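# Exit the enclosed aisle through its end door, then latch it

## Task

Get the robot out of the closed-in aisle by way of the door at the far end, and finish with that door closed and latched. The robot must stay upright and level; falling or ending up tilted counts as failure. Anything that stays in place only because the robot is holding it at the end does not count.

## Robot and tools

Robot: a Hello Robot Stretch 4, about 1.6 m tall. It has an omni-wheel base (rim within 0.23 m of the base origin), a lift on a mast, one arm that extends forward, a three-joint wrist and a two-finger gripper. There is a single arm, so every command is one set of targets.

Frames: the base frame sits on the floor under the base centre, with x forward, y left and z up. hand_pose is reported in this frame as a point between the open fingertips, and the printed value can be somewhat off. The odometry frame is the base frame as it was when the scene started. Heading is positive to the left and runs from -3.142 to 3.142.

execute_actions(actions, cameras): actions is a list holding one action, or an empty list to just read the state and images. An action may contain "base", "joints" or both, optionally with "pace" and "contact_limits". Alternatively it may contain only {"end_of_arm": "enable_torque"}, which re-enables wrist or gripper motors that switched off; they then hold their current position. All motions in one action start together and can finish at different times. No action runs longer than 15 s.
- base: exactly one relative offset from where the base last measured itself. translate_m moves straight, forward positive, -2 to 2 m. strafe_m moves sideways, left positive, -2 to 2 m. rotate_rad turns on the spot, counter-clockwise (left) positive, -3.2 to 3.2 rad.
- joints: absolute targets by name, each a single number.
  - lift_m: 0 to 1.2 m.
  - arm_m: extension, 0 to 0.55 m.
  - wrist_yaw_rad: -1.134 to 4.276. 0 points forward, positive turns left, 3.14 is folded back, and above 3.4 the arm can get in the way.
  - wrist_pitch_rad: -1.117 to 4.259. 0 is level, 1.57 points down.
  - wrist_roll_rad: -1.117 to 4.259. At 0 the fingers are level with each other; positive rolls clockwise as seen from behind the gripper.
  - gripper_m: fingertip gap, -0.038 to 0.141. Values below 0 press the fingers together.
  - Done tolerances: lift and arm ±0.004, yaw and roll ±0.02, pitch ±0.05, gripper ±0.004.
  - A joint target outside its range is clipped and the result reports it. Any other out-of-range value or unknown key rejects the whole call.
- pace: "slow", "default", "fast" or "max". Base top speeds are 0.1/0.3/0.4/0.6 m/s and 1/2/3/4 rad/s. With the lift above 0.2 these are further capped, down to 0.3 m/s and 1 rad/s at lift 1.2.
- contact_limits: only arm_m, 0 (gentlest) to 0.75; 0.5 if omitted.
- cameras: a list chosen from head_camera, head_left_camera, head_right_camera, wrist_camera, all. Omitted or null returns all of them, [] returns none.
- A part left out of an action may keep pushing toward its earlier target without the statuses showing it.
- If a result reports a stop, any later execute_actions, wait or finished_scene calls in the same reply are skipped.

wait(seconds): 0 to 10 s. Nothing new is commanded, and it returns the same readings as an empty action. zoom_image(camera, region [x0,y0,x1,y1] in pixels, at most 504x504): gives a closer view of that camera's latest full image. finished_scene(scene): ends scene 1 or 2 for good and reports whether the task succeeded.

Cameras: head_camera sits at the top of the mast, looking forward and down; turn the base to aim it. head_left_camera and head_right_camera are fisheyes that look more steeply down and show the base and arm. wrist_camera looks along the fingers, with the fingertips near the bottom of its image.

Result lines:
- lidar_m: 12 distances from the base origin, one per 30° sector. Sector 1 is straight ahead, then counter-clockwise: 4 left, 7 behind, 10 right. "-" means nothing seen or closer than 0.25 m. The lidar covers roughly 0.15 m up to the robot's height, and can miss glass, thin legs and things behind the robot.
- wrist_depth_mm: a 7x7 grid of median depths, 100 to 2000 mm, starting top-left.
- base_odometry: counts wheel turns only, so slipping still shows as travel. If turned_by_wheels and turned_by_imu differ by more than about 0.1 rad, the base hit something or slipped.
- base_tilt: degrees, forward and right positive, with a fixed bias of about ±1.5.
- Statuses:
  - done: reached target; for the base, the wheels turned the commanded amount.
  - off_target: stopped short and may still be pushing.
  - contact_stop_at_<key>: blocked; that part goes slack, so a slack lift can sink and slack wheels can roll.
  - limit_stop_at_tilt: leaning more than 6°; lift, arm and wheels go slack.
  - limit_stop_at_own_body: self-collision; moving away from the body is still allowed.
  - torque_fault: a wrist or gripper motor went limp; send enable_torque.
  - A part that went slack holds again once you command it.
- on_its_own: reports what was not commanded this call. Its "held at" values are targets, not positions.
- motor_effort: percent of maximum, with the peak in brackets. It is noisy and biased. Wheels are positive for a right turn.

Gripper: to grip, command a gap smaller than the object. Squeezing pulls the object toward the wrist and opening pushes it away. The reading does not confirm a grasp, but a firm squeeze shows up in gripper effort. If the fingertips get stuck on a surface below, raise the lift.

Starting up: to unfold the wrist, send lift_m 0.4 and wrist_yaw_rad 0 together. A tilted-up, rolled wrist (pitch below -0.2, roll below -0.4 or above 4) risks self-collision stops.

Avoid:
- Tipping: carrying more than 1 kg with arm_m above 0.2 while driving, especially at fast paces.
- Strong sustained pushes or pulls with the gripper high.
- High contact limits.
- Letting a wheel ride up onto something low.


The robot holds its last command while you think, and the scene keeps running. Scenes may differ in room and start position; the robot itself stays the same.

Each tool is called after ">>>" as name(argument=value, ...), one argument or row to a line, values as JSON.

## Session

>>> execute_actions(
  actions=[],
)

Scene clock: 0.00 s.
base_odometry: x=+0.000 y=+0.000 heading=+0.000 (m, m, rad; odometry frame)
turned_by_wheels: +0.000 (rad since the last result)
turned_by_imu: +0.000 (rad since the last result)
base_tilt: forward=-0.1 right=+0.5 (deg)
lidar_m: 0.57 0.64 0.93 2.51 1.12 0.86 0.82 0.91 1.36 1.89 0.80 0.60
base_status: not commanded
joint_positions: lift_m=+0.245 arm_m=+0.000 wrist_yaw_rad=+3.188 wrist_pitch_rad=+0.019 wrist_roll_rad=+0.011 gripper_m=+0.057
joint_status: not commanded
motor_effort: lift_m=+18 arm_m=-1 wrist_yaw_rad=-1 wrist_pitch_rad=-8 wrist_roll_rad=+0 gripper_m=-3 wheel_0=-1 wheel_1=+0 wheel_2=+0 (%)
hand_pose: x=-0.1213 y=+0.0740 z=+0.4178 quat_wxyz=(-0.023, -0.010, +0.005, +1.000) (m; base frame)
wrist_depth_mm: - - 137 960 946 891 878 / - - 133 960 931 904 866 / - 108 137 946 931 904 878 / 145 140 172 976 917 917 878 / 206 1060 1025 976 931 904 878 / 208 1060 194 960 195 904 878 / 215 904 1008 - 960 891 878
pictures: head_camera, head_left_camera, head_right_camera, wrist_camera
Images, in order (width x height): head_camera 420x560, head_left_camera 420x672, head_right_camera 420x672, wrist_camera 616x392.

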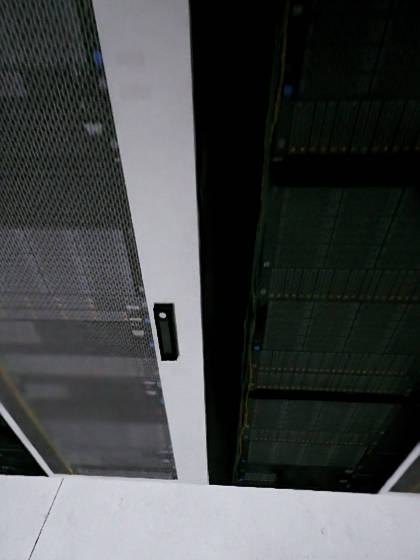

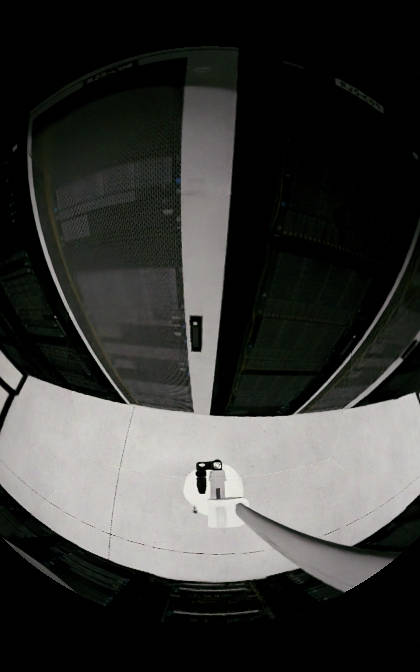

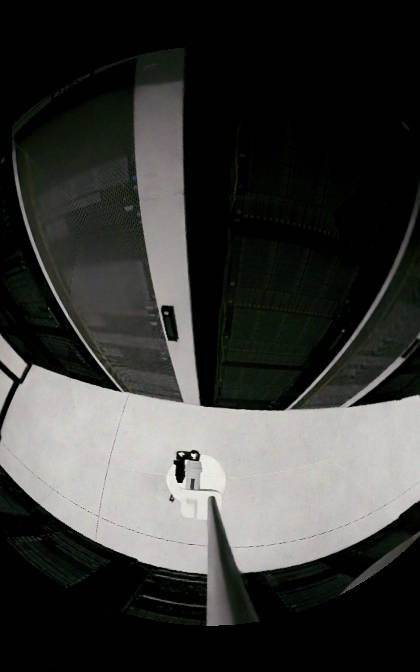

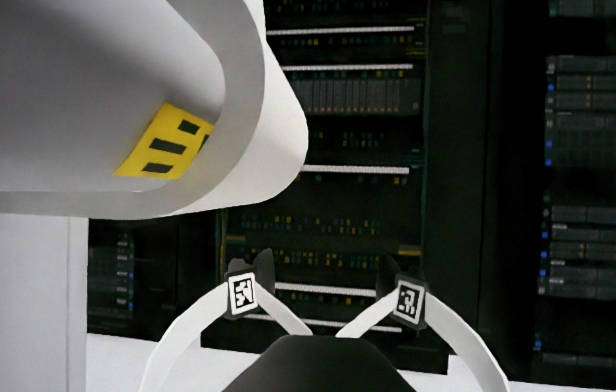

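>>> execute_actions(
  actions=[
    {"base":{"rotate_rad":1.5},"pace":"fast"},
  ],
  cameras=["head_camera","head_left_camera"],
)

Scene clock: 3.83 s.
base_odometry: x=+0.000 y=+0.000 heading=+1.500 (m, m, rad; odometry frame)
turned_by_wheels: +1.500 (rad since the last result)
turned_by_imu: +1.489 (rad since the last result)
base_tilt: forward=+0.0 right=+0.5 (deg)
lidar_m: 2.50 1.19 0.85 0.83 0.88 1.24 2.51 0.85 0.61 0.59 0.59 0.87
base_status: done
joint_positions: lift_m=+0.245 arm_m=+0.000 wrist_yaw_rad=+3.188 wrist_pitch_rad=+0.019 wrist_roll_rad=+0.011 gripper_m=+0.057
joint_status: not commanded
motor_effort: lift_m=+19(19) arm_m=-1(1) wrist_yaw_rad=+1(1) wrist_pitch_rad=-7(8) wrist_roll_rad=+1(0) gripper_m=-4(4) wheel_0=-3(8) wheel_1=-2(10) wheel_2=-1(10) (%)
hand_pose: x=-0.1213 y=+0.0740 z=+0.4178 quat_wxyz=(-0.023, -0.010, +0.005, +1.000) (m; base frame)
wrist_depth_mm: - - 136 - - - 1397 / - - 133 - - - 1366 / - 108 137 - - - 1336 / 145 141 172 - - - 1308 / 207 1255 1921 - - - 1281 / 208 1205 195 1366 195 1618 1336 / 213 931 991 - 1078 976 1060
pictures: head_camera, head_left_camera
Images, in order (width x height): head_camera 420x560, head_left_camera 420x672.

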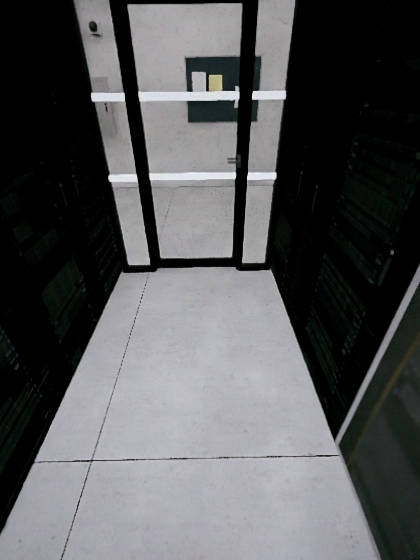

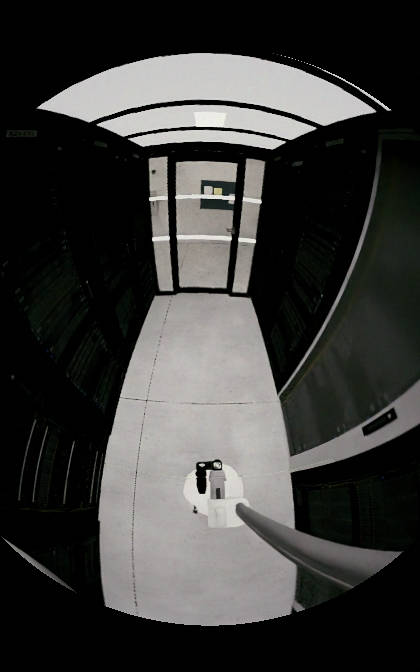

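>>> execute_actions(
  actions=[
    {"base":{"translate_m":1.8},"joints":{"lift_m":0.9,"wrist_yaw_rad":0,"gripper_m":0,"wrist_pitch_rad":0,"wrist_roll_rad":0},"pace":"max"},
  ],
)

Scene clock: 10.17 s.
base_odometry: x=+0.128 y=+1.795 heading=+1.500 (m, m, rad; odometry frame)
turned_by_wheels: +0.000 (rad since the last result)
turned_by_imu: +0.000 (rad since the last result)
base_tilt: forward=-0.1 right=+0.5 (deg)
lidar_m: 0.72 0.79 0.85 0.80 0.85 1.22 2.43 0.90 0.62 0.60 0.63 0.72
base_status: done
joint_positions: lift_m=+0.900 arm_m=+0.000 wrist_yaw_rad=+0.000 wrist_pitch_rad=+0.002 wrist_roll_rad=+0.000 gripper_m=+0.000
joint_status: all done
motor_effort: lift_m=+19(23) arm_m=-1(1) wrist_yaw_rad=-1(8) wrist_pitch_rad=-7(11) wrist_roll_rad=+0(1) gripper_m=-6(6) wheel_0=+0(7) wheel_1=+1(9) wheel_2=+0(15) (%)
hand_pose: x=+0.4594 y=-0.0874 z=+1.0775 quat_wxyz=(+1.000, +0.000, +0.001, +0.000) (m; base frame)
wrist_depth_mm: - - - - - 517 - / - - - - - 525 - / - - - - - 521 - / - - - - - 517 - / - - - - - 488 - / 580 564 559 203 186 512 - / - - - - 549 462 496
pictures: head_camera, head_left_camera, head_right_camera, wrist_camera
Images, in order (width x height): head_camera 420x560, head_left_camera 420x672, head_right_camera 420x672, wrist_camera 616x392.

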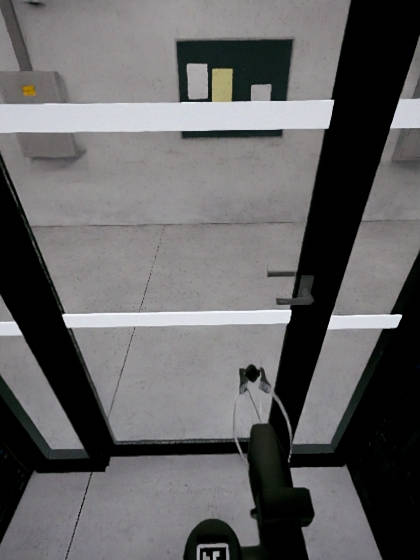

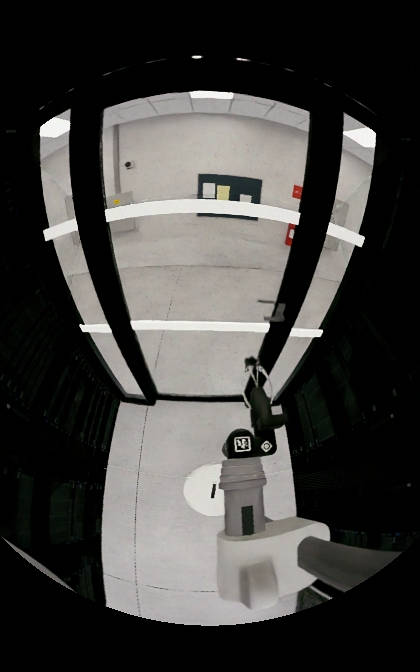

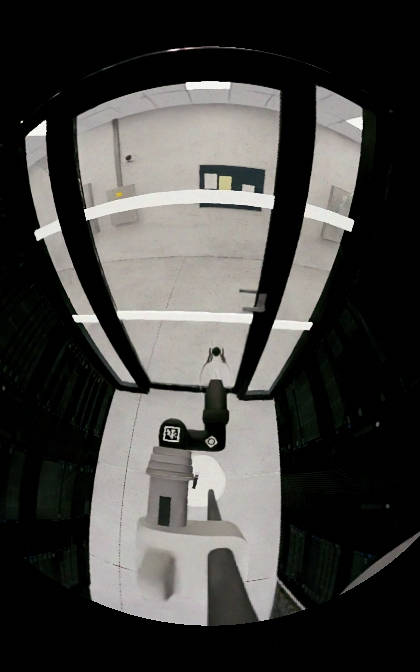

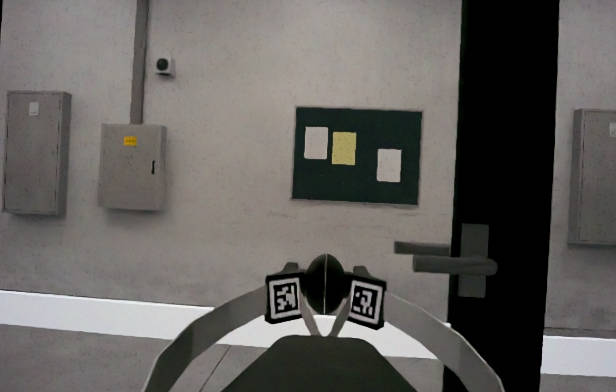

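>>> execute_actions(
  actions=[
    {"base":{"strafe_m":-0.115},"joints":{"arm_m":0.31,"lift_m":0.92},"contact_limits":{"arm_m":0.25}},
  ],
  cameras=["head_camera","wrist_camera"],
)

>>> zoom_image(
  camera="head_camera",
  region=[170, 230, 330, 360],
)

Scene clock: 16.60 s.
base_odometry: x=+0.242 y=+1.787 heading=+1.500 (m, m, rad; odometry frame)
turned_by_wheels: +0.000 (rad since the last result)
turned_by_imu: +0.000 (rad since the last result)
base_tilt: forward=+0.0 right=+0.5 (deg)
lidar_m: 0.70 0.79 0.97 0.90 0.98 1.38 2.04 0.71 0.51 0.49 0.50 0.70
base_status: done
joint_positions: lift_m=+0.920 arm_m=+0.309 wrist_yaw_rad=+0.000 wrist_pitch_rad=+0.002 wrist_roll_rad=+0.000 gripper_m=+0.000
joint_status: all done
motor_effort: lift_m=+21(22) arm_m=+4(6) wrist_yaw_rad=+0(2) wrist_pitch_rad=-7(7) wrist_roll_rad=+0(0) gripper_m=-6(7) wheel_0=-1(11) wheel_1=+0(9) wheel_2=+0(1) (%)
contact_limits: arm_m 0.25
hand_pose: x=+0.7687 y=-0.0874 z=+1.0973 quat_wxyz=(+1.000, +0.000, +0.001, +0.000) (m; base frame)
wrist_depth_mm: - - - - - 221 196 / - - - - - 221 194 / - - - - - 222 193 / - - - - - 222 190 / - - - - - 223 188 / - - - 203 185 214 186 / - - - - - 205 186
pictures: head_camera, wrist_camera
Images, in order (width x height): head_camera 420x560, wrist_camera 616x392.

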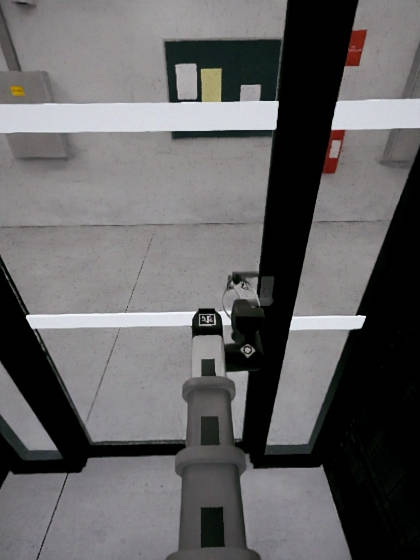

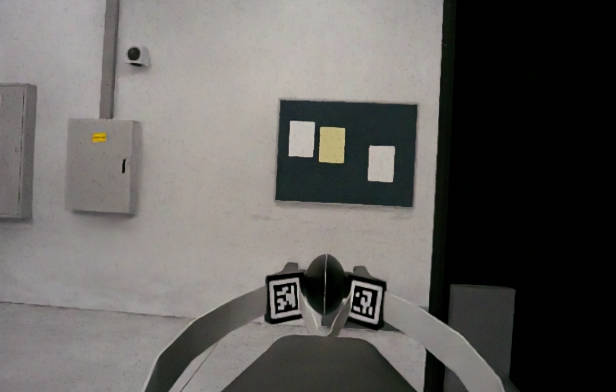

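Region (170, 230, 330, 360) of head_camera's 420x560 image, scaled by 3.150, with more detail than that image has; it fills the top 410 rows of this view, and the rest is white.

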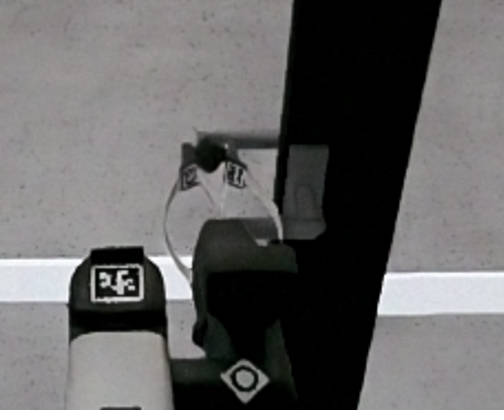

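>>> execute_actions(
  actions=[
    {"base":{"strafe_m":0.015},"joints":{"arm_m":0.302,"lift_m":0.83},"pace":"slow"},
  ],
  cameras=["head_camera","wrist_camera"],
)

Scene clock: 20.13 s.
base_odometry: x=+0.228 y=+1.788 heading=+1.500 (m, m, rad; odometry frame)
turned_by_wheels: +0.000 (rad since the last result)
turned_by_imu: +0.000 (rad since the last result)
base_tilt: forward=-0.1 right=+0.6 (deg)
lidar_m: 0.71 0.79 0.96 0.90 0.97 1.35 2.07 0.73 0.53 0.50 0.54 0.71
base_status: done
joint_positions: lift_m=+0.831 arm_m=+0.303 wrist_yaw_rad=+0.002 wrist_pitch_rad=-0.011 wrist_roll_rad=-0.001 gripper_m=+0.000
joint_status: all done
on_its_own: wrist_pitch_rad is at rest, and its effort (+32) is outside its rest range (-23 to +23)
motor_effort: lift_m=+11(18) arm_m=-3(6) wrist_yaw_rad=-5(11) wrist_pitch_rad=+32(32) wrist_roll_rad=+4(4) gripper_m=-6(7) wheel_0=-2(6) wheel_1=+3(9) wheel_2=+0(0) (%)
hand_pose: x=+0.7621 y=-0.0870 z=+1.0121 quat_wxyz=(+1.000, -0.001, -0.006, +0.001) (m; base frame)
wrist_depth_mm: - - - - - 231 226 / - - - - - 230 224 / - - - - - 229 215 / - - - - - 222 212 / - - - - - 221 163 / - - - 193 181 165 211 / 258 253 250 - 167 226 209
pictures: head_camera, wrist_camera
Images, in order (width x height): head_camera 420x560, wrist_camera 616x392.

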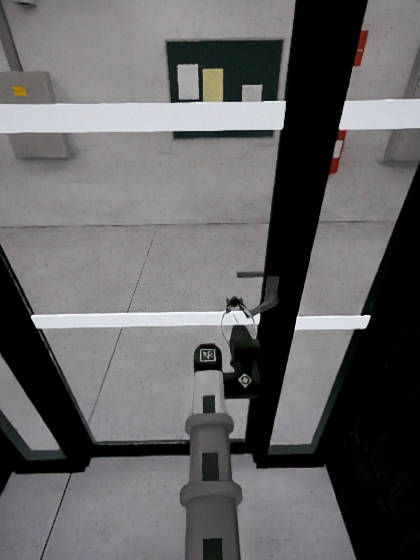

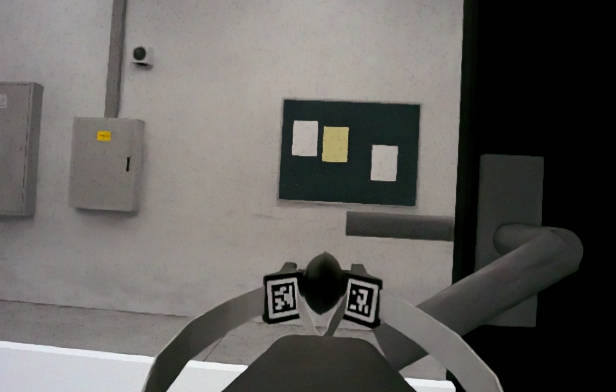

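>>> execute_actions(
  actions=[
    {"base":{"strafe_m":-0.008},"joints":{"lift_m":0.81},"pace":"slow"},
  ],
  cameras=["wrist_camera"],
)

Scene clock: 22.67 s.
base_odometry: x=+0.235 y=+1.788 heading=+1.500 (m, m, rad; odometry frame)
turned_by_wheels: +0.001 (rad since the last result)
turned_by_imu: +0.001 (rad since the last result)
base_tilt: forward=-0.1 right=+0.6 (deg)
lidar_m: 0.73 0.76 0.98 0.90 0.95 1.36 2.08 0.73 0.50 0.49 0.51 0.72
base_status: done
joint_positions: lift_m=+0.811 arm_m=+0.303 wrist_yaw_rad=+0.003 wrist_pitch_rad=-0.011 wrist_roll_rad=-0.001 gripper_m=+0.000
joint_status: all done
on_its_own: wrist_pitch_rad is at rest, and its effort (+32) is outside its rest range (-23 to +23)
motor_effort: lift_m=+11(11) arm_m=-3(3) wrist_yaw_rad=-10(9) wrist_pitch_rad=+32(34) wrist_roll_rad=+4(4) gripper_m=-7(6) wheel_0=+9(7) wheel_1=-1(3) wheel_2=+0(0) (%)
hand_pose: x=+0.7622 y=-0.0865 z=+0.9921 quat_wxyz=(+1.000, -0.001, -0.006, +0.002) (m; base frame)
wrist_depth_mm: - - - - - 231 216 / - - - - - 230 214 / - - - - - 229 212 / - - - - - 220 169 / - - - - - 167 194 / - - - 193 175 226 203 / 256 253 248 - 240 225 200
pictures: wrist_camera
Images, in order (width x height): wrist_camera 616x392.

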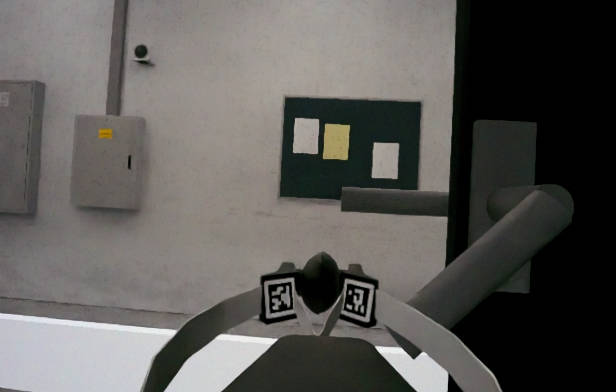

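>>> execute_actions(
  actions=[
    {"joints":{"arm_m":0.345,"lift_m":0.806},"pace":"slow","contact_limits":{"arm_m":0.35}},
  ],
  cameras=["head_camera","wrist_camera"],
)

Scene clock: 26.00 s.
base_odometry: x=+0.235 y=+1.788 heading=+1.499 (m, m, rad; odometry frame)
turned_by_wheels: -0.001 (rad since the last result)
turned_by_imu: +0.005 (rad since the last result)
base_tilt: forward=-0.1 right=+0.5 (deg)
lidar_m: 0.69 0.77 0.97 0.91 0.95 1.38 2.02 0.74 0.51 0.50 0.48 0.70
base_status: not commanded
joint_positions: lift_m=+0.806 arm_m=+0.316 wrist_yaw_rad=-0.004 wrist_pitch_rad=+0.002 wrist_roll_rad=+0.000 gripper_m=+0.000
joint_status: arm_m contact_stop (moved +0.013 of +0.042); the others done
on_its_own: arm_m is slack since a contact_stop (your +0.345 is given up)
motor_effort: lift_m=+19(19) arm_m=+0(18) wrist_yaw_rad=+9(34) wrist_pitch_rad=-5(33) wrist_roll_rad=+1(4) gripper_m=-6(8) wheel_0=+0(9) wheel_1=-1(3) wheel_2=-4(11) (%)
contact_limits: arm_m 0.35
hand_pose: x=+0.7746 y=-0.0885 z=+0.9839 quat_wxyz=(+1.000, +0.000, +0.001, -0.002) (m; base frame)
wrist_depth_mm: - - - - - 216 214 / - - - - - 218 208 / - - - - - 208 202 / - - - - - 158 154 / - - - - - 216 208 / 249 - 238 201 186 217 205 / 246 242 238 - 230 217 202
pictures: head_camera, wrist_camera
Images, in order (width x height): head_camera 420x560, wrist_camera 616x392.

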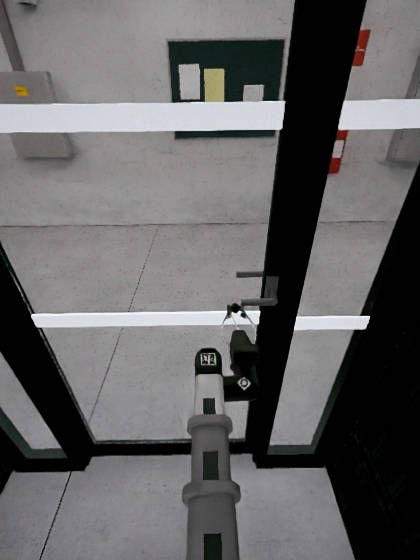

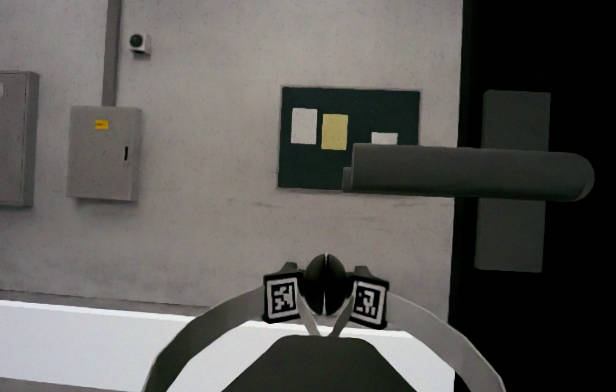

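>>> execute_actions(
  actions=[
    {"joints":{"arm_m":0.225}},
  ],
  cameras=[],
)

>>> execute_actions(
  actions=[
    {"base":{"strafe_m":-0.022},"joints":{"lift_m":0.9}},
  ],
  cameras=[],
)

>>> execute_actions(
  actions=[
    {"joints":{"arm_m":0.304},"contact_limits":{"arm_m":0.25}},
  ],
  cameras=[],
)

>>> execute_actions(
  actions=[
    {"joints":{"lift_m":0.83},"pace":"slow"},
  ],
  cameras=["wrist_camera"],
)

Scene clock: 31.13 s.
base_odometry: x=+0.235 y=+1.788 heading=+1.500 (m, m, rad; odometry frame)
turned_by_wheels: +0.000 (rad since the last result)
turned_by_imu: +0.000 (rad since the last result)
base_tilt: forward=-0.1 right=+0.5 (deg)
lidar_m: 0.70 0.80 0.95 0.89 0.98 1.38 2.01 0.72 0.51 0.50 0.51 0.72
base_status: not commanded
joint_positions: lift_m=+0.806 arm_m=+0.226 wrist_yaw_rad=+0.000 wrist_pitch_rad=+0.002 wrist_roll_rad=+0.000 gripper_m=+0.000
joint_status: all done
motor_effort: lift_m=+19(19) arm_m=-4(3) wrist_yaw_rad=-1(10) wrist_pitch_rad=-7(7) wrist_roll_rad=+1(1) gripper_m=-5(6) wheel_0=+0(0) wheel_1=-1(0) wheel_2=-3(4) (%)
hand_pose: x=+0.6851 y=-0.0874 z=+0.9837 quat_wxyz=(+1.000, +0.000, +0.001, +0.000) (m; base frame)
wrist_depth_mm: - - - - - 303 240 / - - - - - 303 241 / - - - - - 294 242 / - - - - 387 264 241 / - - - - - 294 242 / 342 334 329 202 186 287 242 / - - - - 314 250 242
pictures: none
No camera images: the call's "cameras" was empty. Leave "cameras" out to get every camera's image.

Scene clock: 32.53 s.
base_odometry: x=+0.257 y=+1.786 heading=+1.499 (m, m, rad; odometry frame)
turned_by_wheels: +0.000 (rad since the last result)
turned_by_imu: +0.000 (rad since the last result)
base_tilt: forward=-0.1 right=+0.5 (deg)
lidar_m: 0.73 0.79 0.99 0.94 0.99 1.39 1.92 0.70 0.49 0.47 0.49 0.69
base_status: done
joint_positions: lift_m=+0.900 arm_m=+0.226 wrist_yaw_rad=+0.000 wrist_pitch_rad=+0.002 wrist_roll_rad=+0.000 gripper_m=+0.000
joint_status: all done
motor_effort: lift_m=+21(22) arm_m=-4(4) wrist_yaw_rad=+0(0) wrist_pitch_rad=-7(8) wrist_roll_rad=+1(2) gripper_m=-7(6) wheel_0=-1(9) wheel_1=+0(9) wheel_2=+0(2) (%)
hand_pose: x=+0.6851 y=-0.0874 z=+1.0773 quat_wxyz=(+1.000, +0.000, +0.001, +0.000) (m; base frame)
wrist_depth_mm: - - - - - 268 241 / - - - - - 270 - / - - - - - 268 - / - - - - - 270 - / - - - - 332 270 - / - - - 202 186 247 - / - - - - 307 242 -
pictures: none
No camera images: the call's "cameras" was empty. Leave "cameras" out to get every camera's image.

Scene clock: 33.70 s.
base_odometry: x=+0.257 y=+1.786 heading=+1.499 (m, m, rad; odometry frame)
turned_by_wheels: +0.000 (rad since the last result)
turned_by_imu: +0.000 (rad since the last result)
base_tilt: forward=-0.1 right=+0.5 (deg)
lidar_m: 0.72 0.79 1.00 0.94 1.00 1.39 1.91 0.70 0.48 0.47 0.50 0.71
base_status: not commanded
joint_positions: lift_m=+0.900 arm_m=+0.303 wrist_yaw_rad=+0.000 wrist_pitch_rad=+0.002 wrist_roll_rad=+0.000 gripper_m=+0.000
joint_status: all done
motor_effort: lift_m=+21(21) arm_m=+4(6) wrist_yaw_rad=-1(1) wrist_pitch_rad=-7(7) wrist_roll_rad=+2(1) gripper_m=-6(5) wheel_0=-1(1) wheel_1=+0(0) wheel_2=+0(0) (%)
contact_limits: arm_m 0.25
hand_pose: x=+0.7626 y=-0.0874 z=+1.0773 quat_wxyz=(+1.000, +0.000, +0.001, +0.000) (m; base frame)
wrist_depth_mm: - - - - - 227 191 / - - - - - 227 191 / - - - - - 228 191 / - - - - - 228 192 / - - - - - 221 192 / - - - 202 186 220 191 / - - - - 167 164 188
pictures: none
No camera images: the call's "cameras" was empty. Leave "cameras" out to get every camera's image.

Scene clock: 35.17 s.
base_odometry: x=+0.257 y=+1.786 heading=+1.500 (m, m, rad; odometry frame)
turned_by_wheels: +0.000 (rad since the last result)
turned_by_imu: +0.000 (rad since the last result)
base_tilt: forward=-0.1 right=+0.5 (deg)
lidar_m: 0.74 0.79 0.99 0.91 1.00 1.38 1.87 0.72 0.48 0.47 0.51 0.72
base_status: not commanded
joint_positions: lift_m=+0.831 arm_m=+0.303 wrist_yaw_rad=+0.003 wrist_pitch_rad=-0.017 wrist_roll_rad=-0.002 gripper_m=+0.000
joint_status: all done
on_its_own: wrist_pitch_rad is at rest, and its effort (+47) is outside its rest range (-23 to +23)
motor_effort: lift_m=+9(20) arm_m=+3(4) wrist_yaw_rad=-7(12) wrist_pitch_rad=+47(51) wrist_roll_rad=+7(7) gripper_m=-6(8) wheel_0=+1(1) wheel_1=+0(0) wheel_2=+0(0) (%)
hand_pose: x=+0.7631 y=-0.0866 z=+1.0138 quat_wxyz=(+1.000, -0.001, -0.008, +0.001) (m; base frame)
wrist_depth_mm: - - - - - 230 194 / - - - - - 231 193 / - - - - - 229 193 / - - - - - 221 193 / - - - - 314 172 191 / - - - 192 174 167 191 / 259 255 250 - 165 197 190
pictures: wrist_camera
Images, in order (width x height): wrist_camera 616x392.

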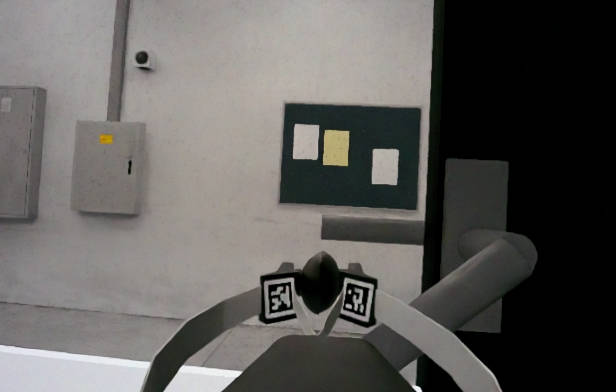

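>>> execute_actions(
  actions=[
    {"joints":{"lift_m":0.812},"pace":"slow"},
  ],
  cameras=["wrist_camera"],
)

Scene clock: 36.93 s.
base_odometry: x=+0.257 y=+1.786 heading=+1.500 (m, m, rad; odometry frame)
turned_by_wheels: +0.000 (rad since the last result)
turned_by_imu: +0.000 (rad since the last result)
base_tilt: forward=-0.1 right=+0.5 (deg)
lidar_m: 0.71 0.80 0.96 0.93 0.98 1.37 1.85 0.69 0.48 0.47 0.50 0.69
base_status: not commanded
joint_positions: lift_m=+0.813 arm_m=+0.303 wrist_yaw_rad=+0.005 wrist_pitch_rad=-0.016 wrist_roll_rad=-0.002 gripper_m=+0.000
joint_status: all done
on_its_own: wrist_yaw_rad is at rest, and its effort (-14) is outside its rest range (-13 to +13); wrist_pitch_rad is at rest, and its effort (+47) is outside its rest range (-23 to +23)
motor_effort: lift_m=+9(9) arm_m=+3(3) wrist_yaw_rad=-14(16) wrist_pitch_rad=+47(47) wrist_roll_rad=+6(6) gripper_m=-6(8) wheel_0=+4(4) wheel_1=+1(1) wheel_2=+0(0) (%)
hand_pose: x=+0.7633 y=-0.0859 z=+0.9957 quat_wxyz=(+1.000, -0.001, -0.008, +0.003) (m; base frame)
wrist_depth_mm: - - - - - 230 194 / - - - - - 229 193 / - - - - - 223 192 / - - - - 317 219 191 / - - - - - 164 190 / - - 184 202 171 218 190 / 257 254 248 - 164 206 190
pictures: wrist_camera
Images, in order (width x height): wrist_camera 616x392.

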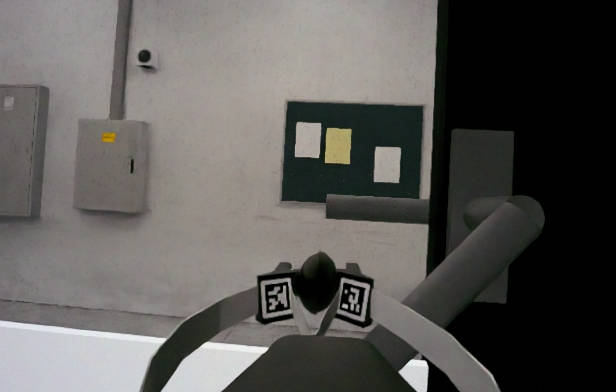

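>>> execute_actions(
  actions=[
    {"joints":{"arm_m":0.34,"lift_m":0.808},"pace":"slow","contact_limits":{"arm_m":0.35}},
  ],
  cameras=["head_camera","wrist_camera"],
)

Scene clock: 39.70 s.
base_odometry: x=+0.257 y=+1.786 heading=+1.501 (m, m, rad; odometry frame)
turned_by_wheels: +0.001 (rad since the last result)
turned_by_imu: +0.001 (rad since the last result)
base_tilt: forward=-0.2 right=+0.5 (deg)
lidar_m: 0.73 0.81 0.99 0.92 0.99 1.40 1.86 0.71 0.50 0.46 0.47 0.70
base_status: not commanded
joint_positions: lift_m=+0.809 arm_m=+0.339 wrist_yaw_rad=+0.004 wrist_pitch_rad=-0.015 wrist_roll_rad=-0.002 gripper_m=+0.000
joint_status: all done
on_its_own: wrist_pitch_rad is at rest, and its effort (+44) is outside its rest range (-23 to +23)
motor_effort: lift_m=+9(10) arm_m=+8(11) wrist_yaw_rad=-13(19) wrist_pitch_rad=+44(57) wrist_roll_rad=+6(7) gripper_m=-8(9) wheel_0=+10(10) wheel_1=+5(5) wheel_2=+0(0) (%)
contact_limits: arm_m 0.35
hand_pose: x=+0.7983 y=-0.0862 z=+0.9914 quat_wxyz=(+1.000, -0.001, -0.008, +0.002) (m; base frame)
wrist_depth_mm: - - - - - 224 216 / - - - - - 224 193 / - - - - - 216 191 / - - - - - 215 167 / - - - - - 160 176 / - - 183 191 168 221 182 / 242 240 238 - 157 221 180
pictures: head_camera, wrist_camera
Images, in order (width x height): head_camera 420x560, wrist_camera 616x392.

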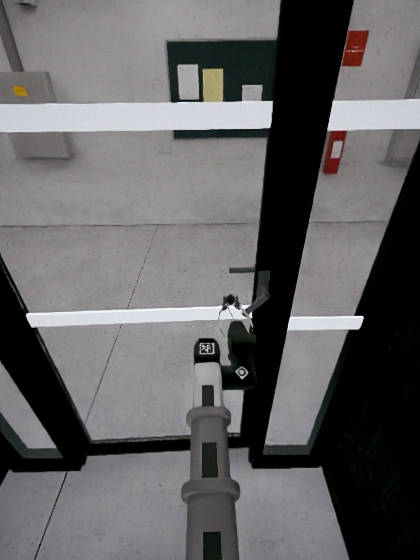

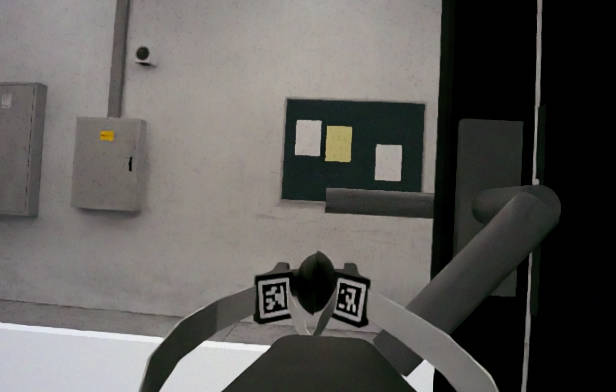

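>>> execute_actions(
  actions=[
    {"joints":{"arm_m":0.41},"pace":"slow","contact_limits":{"arm_m":0.35}},
  ],
  cameras=[],
)

>>> execute_actions(
  actions=[
    {"joints":{"lift_m":0.89},"pace":"slow"},
  ],
  cameras=["head_camera","wrist_camera"],
)

Scene clock: 43.53 s.
base_odometry: x=+0.257 y=+1.786 heading=+1.501 (m, m, rad; odometry frame)
turned_by_wheels: +0.000 (rad since the last result)
turned_by_imu: +0.000 (rad since the last result)
base_tilt: forward=-0.1 right=+0.5 (deg)
lidar_m: 0.74 0.83 0.99 0.92 1.01 1.39 1.88 0.72 0.47 0.46 0.50 0.71
base_status: not commanded
joint_positions: lift_m=+0.809 arm_m=+0.408 wrist_yaw_rad=+0.005 wrist_pitch_rad=-0.016 wrist_roll_rad=-0.002 gripper_m=+0.000
joint_status: all done
on_its_own: wrist_yaw_rad is at rest, and its effort (-15) is outside its rest range (-13 to +13); wrist_pitch_rad is at rest, and its effort (+44) is outside its rest range (-23 to +23)
motor_effort: lift_m=+10(10) arm_m=+9(8) wrist_yaw_rad=-15(14) wrist_pitch_rad=+44(44) wrist_roll_rad=+5(6) gripper_m=-7(9) wheel_0=+10(10) wheel_1=+5(5) wheel_2=+0(1) (%)
contact_limits: arm_m 0.35
hand_pose: x=+0.8682 y=-0.0860 z=+0.9914 quat_wxyz=(+1.000, -0.001, -0.008, +0.002) (m; base frame)
wrist_depth_mm: - - - - - 233 - / - - - - - 232 - / - - - - - 223 - / - - - - - 220 - / - - - - - 166 - / - - 183 192 172 228 - / 224 227 231 - 160 228 -
pictures: none
No camera images: the call's "cameras" was empty. Leave "cameras" out to get every camera's image.

Scene clock: 45.10 s.
base_odometry: x=+0.257 y=+1.786 heading=+1.501 (m, m, rad; odometry frame)
turned_by_wheels: +0.000 (rad since the last result)
turned_by_imu: +0.000 (rad since the last result)
base_tilt: forward=-0.1 right=+0.5 (deg)
lidar_m: 0.74 0.84 0.99 0.92 1.01 1.38 1.92 0.71 0.47 0.48 0.48 0.72
base_status: not commanded
joint_positions: lift_m=+0.890 arm_m=+0.409 wrist_yaw_rad=-0.001 wrist_pitch_rad=+0.003 wrist_roll_rad=-0.001 gripper_m=+0.000
joint_status: all done
motor_effort: lift_m=+21(23) arm_m=+8(9) wrist_yaw_rad=+2(13) wrist_pitch_rad=-9(44) wrist_roll_rad=+3(6) gripper_m=-6(6) wheel_0=+8(10) wheel_1=+5(5) wheel_2=-1(1) (%)
hand_pose: x=+0.8679 y=-0.0876 z=+1.0671 quat_wxyz=(+1.000, +0.000, +0.002, +0.000) (m; base frame)
wrist_depth_mm: - - - - - 226 - / - - - - - 225 - / - - - - - 227 - / - - - - - 228 - / - - - - - 220 - / - - 184 201 181 219 - / - - - - 158 159 -
pictures: head_camera, wrist_camera
Images, in order (width x height): head_camera 420x560, wrist_camera 616x392.

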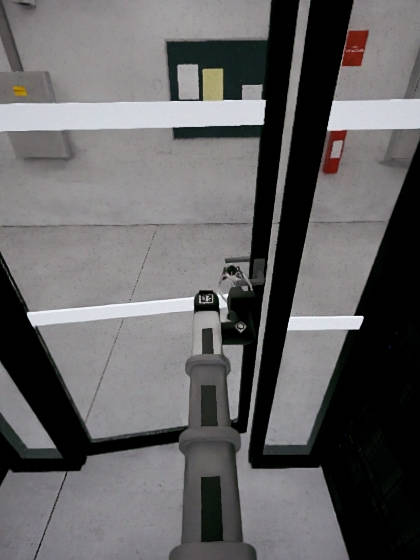

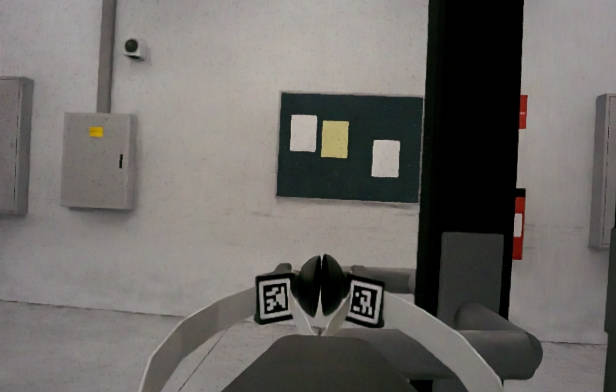

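>>> execute_actions(
  actions=[
    {"base":{"strafe_m":0.15},"joints":{"lift_m":0.9},"pace":"slow"},
  ],
  cameras=[],
)

>>> execute_actions(
  actions=[
    {"base":{"translate_m":0.4},"joints":{"lift_m":0.65,"arm_m":0.15},"pace":"slow"},
  ],
  cameras=["head_camera","head_left_camera"],
)

Scene clock: 58.37 s.
base_odometry: x=+0.108 y=+1.797 heading=+1.498 (m, m, rad; odometry frame)
turned_by_wheels: -0.003 (rad since the last result)
turned_by_imu: -0.008 (rad since the last result)
base_tilt: forward=-0.2 right=+0.6 (deg)
lidar_m: 0.81 0.81 0.83 0.79 0.83 1.16 2.50 0.93 0.62 0.62 0.66 0.76
base_status: done
joint_positions: lift_m=+0.900 arm_m=+0.409 wrist_yaw_rad=-0.024 wrist_pitch_rad=+0.002 wrist_roll_rad=+0.000 gripper_m=+0.000
joint_status: all done
on_its_own: wrist_yaw_rad is at rest, and its effort (+70) is outside its rest range (-13 to +13)
motor_effort: lift_m=+21(23) arm_m=+8(8) wrist_yaw_rad=+70(70) wrist_pitch_rad=-6(37) wrist_roll_rad=+1(3) gripper_m=-5(6) wheel_0=-15(19) wheel_1=-2(9) wheel_2=-17(16) (%)
hand_pose: x=+0.8658 y=-0.0944 z=+1.0774 quat_wxyz=(+1.000, +0.000, +0.001, -0.012) (m; base frame)
wrist_depth_mm: - - - - - - - / - - - - - - - / - - - - - - - / - - - - - - - / - - - - - - - / - - - 189 185 319 320 / - - - - - - -
pictures: none
No camera images: the call's "cameras" was empty. Leave "cameras" out to get every camera's image.

Scene clock: 63.63 s.
base_odometry: x=+0.137 y=+2.195 heading=+1.498 (m, m, rad; odometry frame)
turned_by_wheels: +0.000 (rad since the last result)
turned_by_imu: -0.002 (rad since the last result)
base_tilt: forward=-0.1 right=+0.6 (deg)
lidar_m: 0.51 0.51 0.55 0.79 0.83 1.17 2.52 0.93 0.65 0.62 0.44 0.45
base_status: done
joint_positions: lift_m=+0.650 arm_m=+0.149 wrist_yaw_rad=-0.004 wrist_pitch_rad=+0.001 wrist_roll_rad=+0.000 gripper_m=+0.000
joint_status: all done
motor_effort: lift_m=+16(21) arm_m=+4(8) wrist_yaw_rad=+10(69) wrist_pitch_rad=-3(38) wrist_roll_rad=+0(1) gripper_m=-4(7) wheel_0=+6(13) wheel_1=+5(7) wheel_2=-9(21) (%)
hand_pose: x=+0.6084 y=-0.0885 z=+0.8281 quat_wxyz=(+1.000, +0.000, +0.000, -0.002) (m; base frame)
wrist_depth_mm: - - - - - 362 282 / 187 200 217 240 - - 289 / 191 204 217 235 252 277 289 / - - - - - - 291 / - - - - - - 293 / - - - 204 185 - 296 / 1756 1708 1756 - 1921 290 296
pictures: head_camera, head_left_camera
Images, in order (width x height): head_camera 420x560, head_left_camera 420x672.

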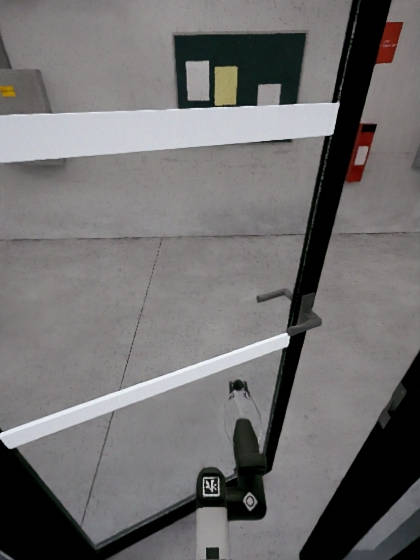

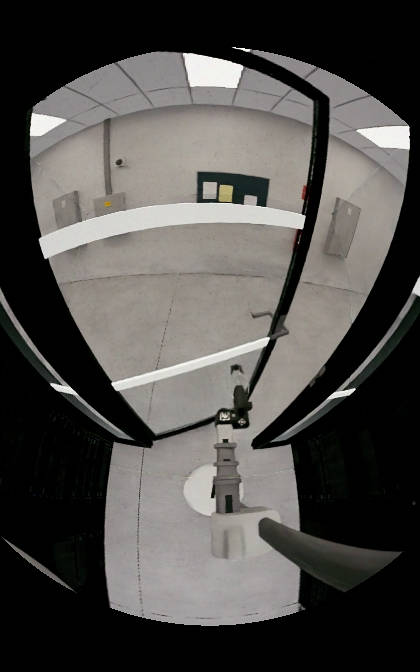

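>>> execute_actions(
  actions=[
    {"base":{"translate_m":0.3},"joints":{"arm_m":0.0},"pace":"slow"},
  ],
  cameras=["head_camera","head_left_camera","head_right_camera"],
)

Scene clock: 70.53 s.
base_odometry: x=+0.159 y=+2.494 heading=+1.498 (m, m, rad; odometry frame)
turned_by_wheels: +0.000 (rad since the last result)
turned_by_imu: +0.000 (rad since the last result)
base_tilt: forward=-0.1 right=+0.5 (deg)
lidar_m: 0.33 0.30 0.31 0.44 0.82 1.14 2.54 0.93 0.67 0.28 0.34 0.43
base_status: done
joint_positions: lift_m=+0.650 arm_m=+0.000 wrist_yaw_rad=-0.008 wrist_pitch_rad=+0.002 wrist_roll_rad=+0.000 gripper_m=+0.000
joint_status: all done
on_its_own: wrist_yaw_rad is at rest, and its effort (+22) is outside its rest range (-13 to +13)
motor_effort: lift_m=+17(17) arm_m=+1(5) wrist_yaw_rad=+22(24) wrist_pitch_rad=-7(8) wrist_roll_rad=+0(0) gripper_m=-5(5) wheel_0=+2(6) wheel_1=+5(9) wheel_2=-8(15) (%)
hand_pose: x=+0.4585 y=-0.0897 z=+0.8277 quat_wxyz=(+1.000, +0.000, +0.001, -0.004) (m; base frame)
wrist_depth_mm: 166 - - - 349 290 - / 163 180 203 246 - 306 - / 170 187 207 233 270 307 - / - - - - - 309 - / - - - - - - - / - - - 191 185 - - / 1756 1756 1756 - 297 301 -
pictures: head_camera, head_left_camera, head_right_camera
Images, in order (width x height): head_camera 420x560, head_left_camera 420x672, head_right_camera 420x672.

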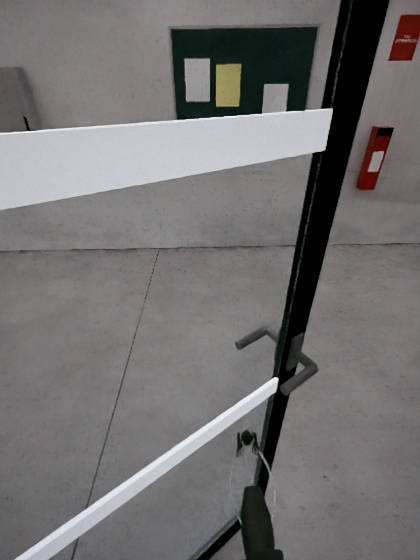

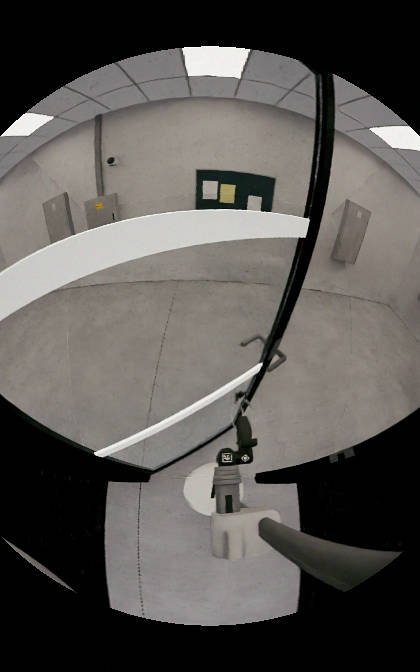

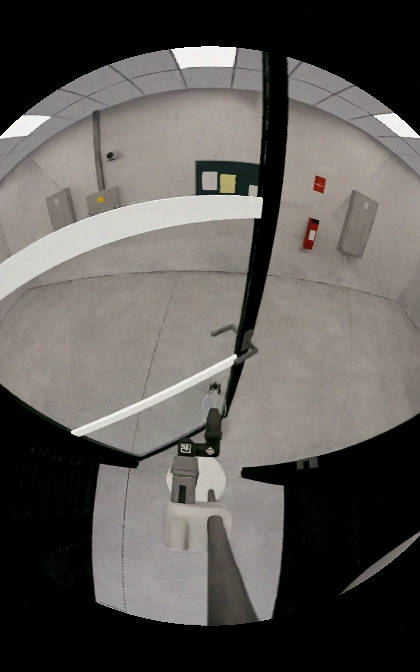

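>>> execute_actions(
  actions=[
    {"base":{"translate_m":0.2},"joints":{"wrist_yaw_rad":-1.05},"pace":"slow"},
  ],
  cameras=["head_left_camera","head_right_camera"],
)

Scene clock: 75.53 s.
base_odometry: x=+0.174 y=+2.693 heading=+1.499 (m, m, rad; odometry frame)
turned_by_wheels: +0.001 (rad since the last result)
turned_by_imu: +0.000 (rad since the last result)
base_tilt: forward=+0.0 right=+0.5 (deg)
lidar_m: 0.25 0.25 0.25 0.26 0.47 1.14 2.53 0.92 0.32 0.36 3.84 0.29
base_status: done
joint_positions: lift_m=+0.650 arm_m=+0.000 wrist_yaw_rad=-1.050 wrist_pitch_rad=+0.002 wrist_roll_rad=+0.000 gripper_m=+0.000
joint_status: all done
motor_effort: lift_m=+18(18) arm_m=+1(1) wrist_yaw_rad=+0(19) wrist_pitch_rad=-7(8) wrist_roll_rad=+0(0) gripper_m=-6(6) wheel_0=+6(8) wheel_1=+10(18) wheel_2=-7(18) (%)
hand_pose: x=+0.2384 y=-0.2937 z=+0.8275 quat_wxyz=(+0.865, +0.001, +0.001, -0.501) (m; base frame)
wrist_depth_mm: - - - - - - - / - - - - - - - / - - - - - - - / - - - - - - - / - - - - - - - / - - - 202 186 - - / 1808 1756 1708 - 1921 1708 -
pictures: head_left_camera, head_right_camera
Images, in order (width x height): head_left_camera 420x672, head_right_camera 420x672.

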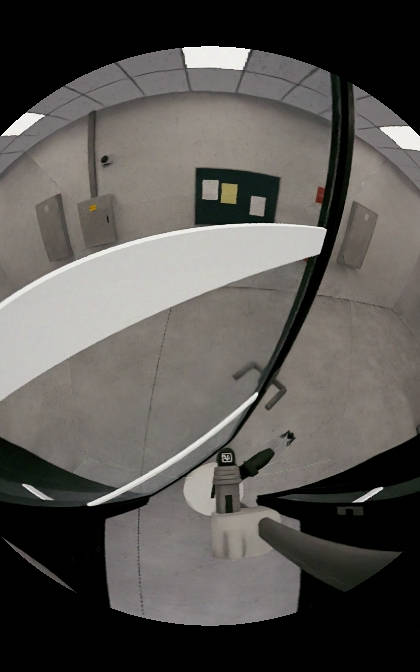

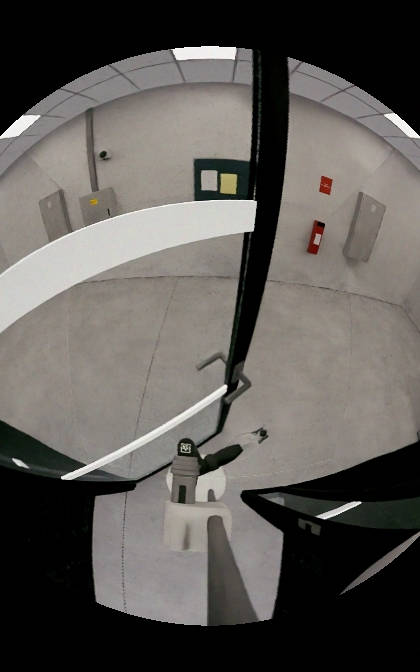

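>>> execute_actions(
  actions=[
    {"base":{"translate_m":0.5},"pace":"slow"},
  ],
  cameras=["head_left_camera"],
)

Scene clock: 83.23 s.
base_odometry: x=+0.209 y=+3.191 heading=+1.499 (m, m, rad; odometry frame)
turned_by_wheels: +0.000 (rad since the last result)
turned_by_imu: +0.000 (rad since the last result)
base_tilt: forward=-0.1 right=+0.5 (deg)
lidar_m: 2.30 2.45 0.26 0.25 0.25 0.56 2.61 0.66 0.85 2.90 3.20 2.40
base_status: done
joint_positions: lift_m=+0.650 arm_m=+0.000 wrist_yaw_rad=-1.050 wrist_pitch_rad=+0.002 wrist_roll_rad=+0.000 gripper_m=+0.000
joint_status: not commanded
motor_effort: lift_m=+18(18) arm_m=+1(1) wrist_yaw_rad=-1(0) wrist_pitch_rad=-7(7) wrist_roll_rad=-1(1) gripper_m=-6(6) wheel_0=+2(8) wheel_1=+7(17) wheel_2=-3(11) (%)
hand_pose: x=+0.2384 y=-0.2937 z=+0.8275 quat_wxyz=(+0.865, +0.001, +0.001, -0.501) (m; base frame)
wrist_depth_mm: 1921 - - - - - - / 1921 - - - - - - / 1921 - - - - - - / 1921 - - - - - - / - - - - - - - / - - - 202 186 - - / 1708 1808 1756 - 1983 1756 -
pictures: head_left_camera
Images, in order (width x height): head_left_camera 420x672.

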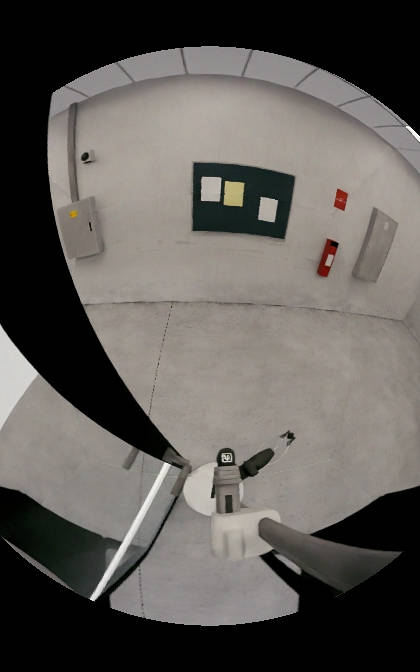

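>>> execute_actions(
  actions=[
    {"base":{"strafe_m":-0.45},"pace":"slow"},
  ],
  cameras=["head_left_camera"],
)

Scene clock: 90.63 s.
base_odometry: x=+0.658 y=+3.159 heading=+1.499 (m, m, rad; odometry frame)
turned_by_wheels: +0.000 (rad since the last result)
turned_by_imu: +0.000 (rad since the last result)
base_tilt: forward=-0.1 right=+0.6 (deg)
lidar_m: 2.31 2.42 3.19 2.26 0.29 0.30 0.58 0.58 0.85 2.45 3.13 2.43
base_status: done
joint_positions: lift_m=+0.650 arm_m=+0.000 wrist_yaw_rad=-1.050 wrist_pitch_rad=+0.002 wrist_roll_rad=+0.000 gripper_m=+0.000
joint_status: not commanded
motor_effort: lift_m=+18(18) arm_m=+1(1) wrist_yaw_rad=+0(2) wrist_pitch_rad=-7(7) wrist_roll_rad=+1(0) gripper_m=-5(6) wheel_0=+3(7) wheel_1=-3(7) wheel_2=+0(2) (%)
hand_pose: x=+0.2384 y=-0.2937 z=+0.8275 quat_wxyz=(+0.865, +0.001, +0.001, -0.501) (m; base frame)
wrist_depth_mm: 1921 - - - - - - / 1921 - - - - - - / 1921 - - - - - - / 1921 - - - - - - / - - - - - - - / - - - 203 186 - - / 1756 1756 1708 - 1983 1756 -
pictures: head_left_camera
Images, in order (width x height): head_left_camera 420x672.

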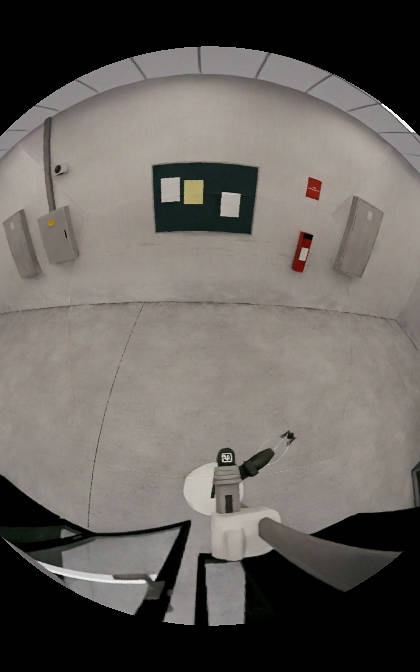

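>>> execute_actions(
  actions=[
    {"base":{"rotate_rad":2.6},"joints":{"lift_m":0.5}},
  ],
  cameras=["head_camera","head_left_camera"],
)

>>> zoom_image(
  camera="head_camera",
  region=[60, 260, 340, 560],
)

Scene clock: 95.67 s.
base_odometry: x=+0.658 y=+3.159 heading=-2.184 (m, m, rad; odometry frame)
turned_by_wheels: +2.600 (rad since the last result)
turned_by_imu: +2.581 (rad since the last result)
base_tilt: forward=+0.0 right=+0.5 (deg)
lidar_m: 0.53 0.53 0.58 0.82 2.46 3.31 2.42 2.33 2.42 3.16 2.31 0.83
base_status: done
joint_positions: lift_m=+0.500 arm_m=+0.000 wrist_yaw_rad=-1.050 wrist_pitch_rad=+0.002 wrist_roll_rad=+0.000 gripper_m=+0.000
joint_status: all done
motor_effort: lift_m=+16(17) arm_m=+1(1) wrist_yaw_rad=+2(0) wrist_pitch_rad=-7(8) wrist_roll_rad=+0(0) gripper_m=-6(6) wheel_0=-3(8) wheel_1=-1(7) wheel_2=-1(9) (%)
hand_pose: x=+0.2385 y=-0.2937 z=+0.6777 quat_wxyz=(+0.865, +0.001, +0.001, -0.501) (m; base frame)
wrist_depth_mm: 1138 1098 1756 - - - - / 768 1118 1708 - - - - / 991 1118 1863 - - - - / 976 1118 1921 - - - - / 991 1138 1863 - - - - / 831 1138 1430 203 186 - - / 831 1138 1464 - 1618 1430 1708
pictures: head_camera, head_left_camera
Images, in order (width x height): head_camera 420x560, head_left_camera 420x672.

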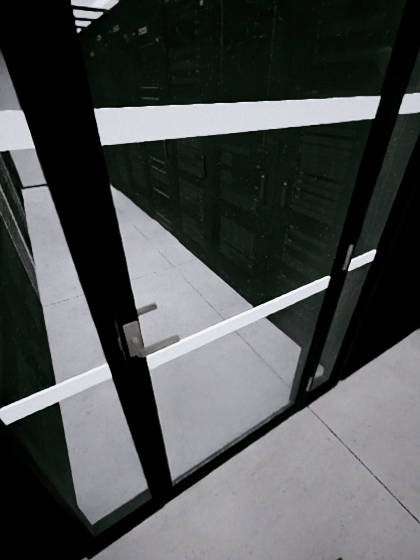

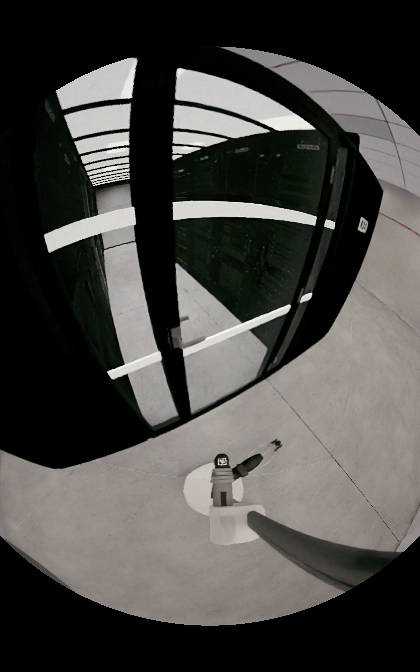

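Region (60, 260, 340, 560) of head_camera's 420x560 image, scaled by 1.680, with more detail than that image has; it fills the left 470 columns of this view, and the rest is white.

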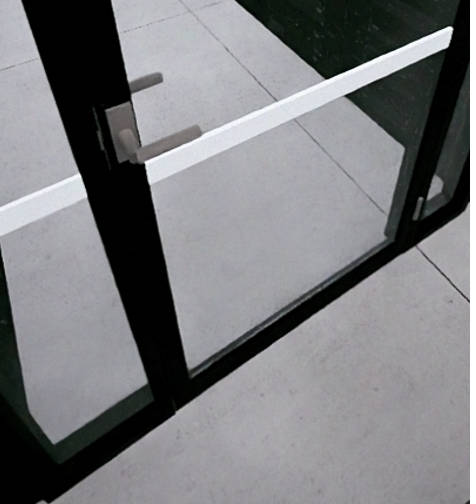

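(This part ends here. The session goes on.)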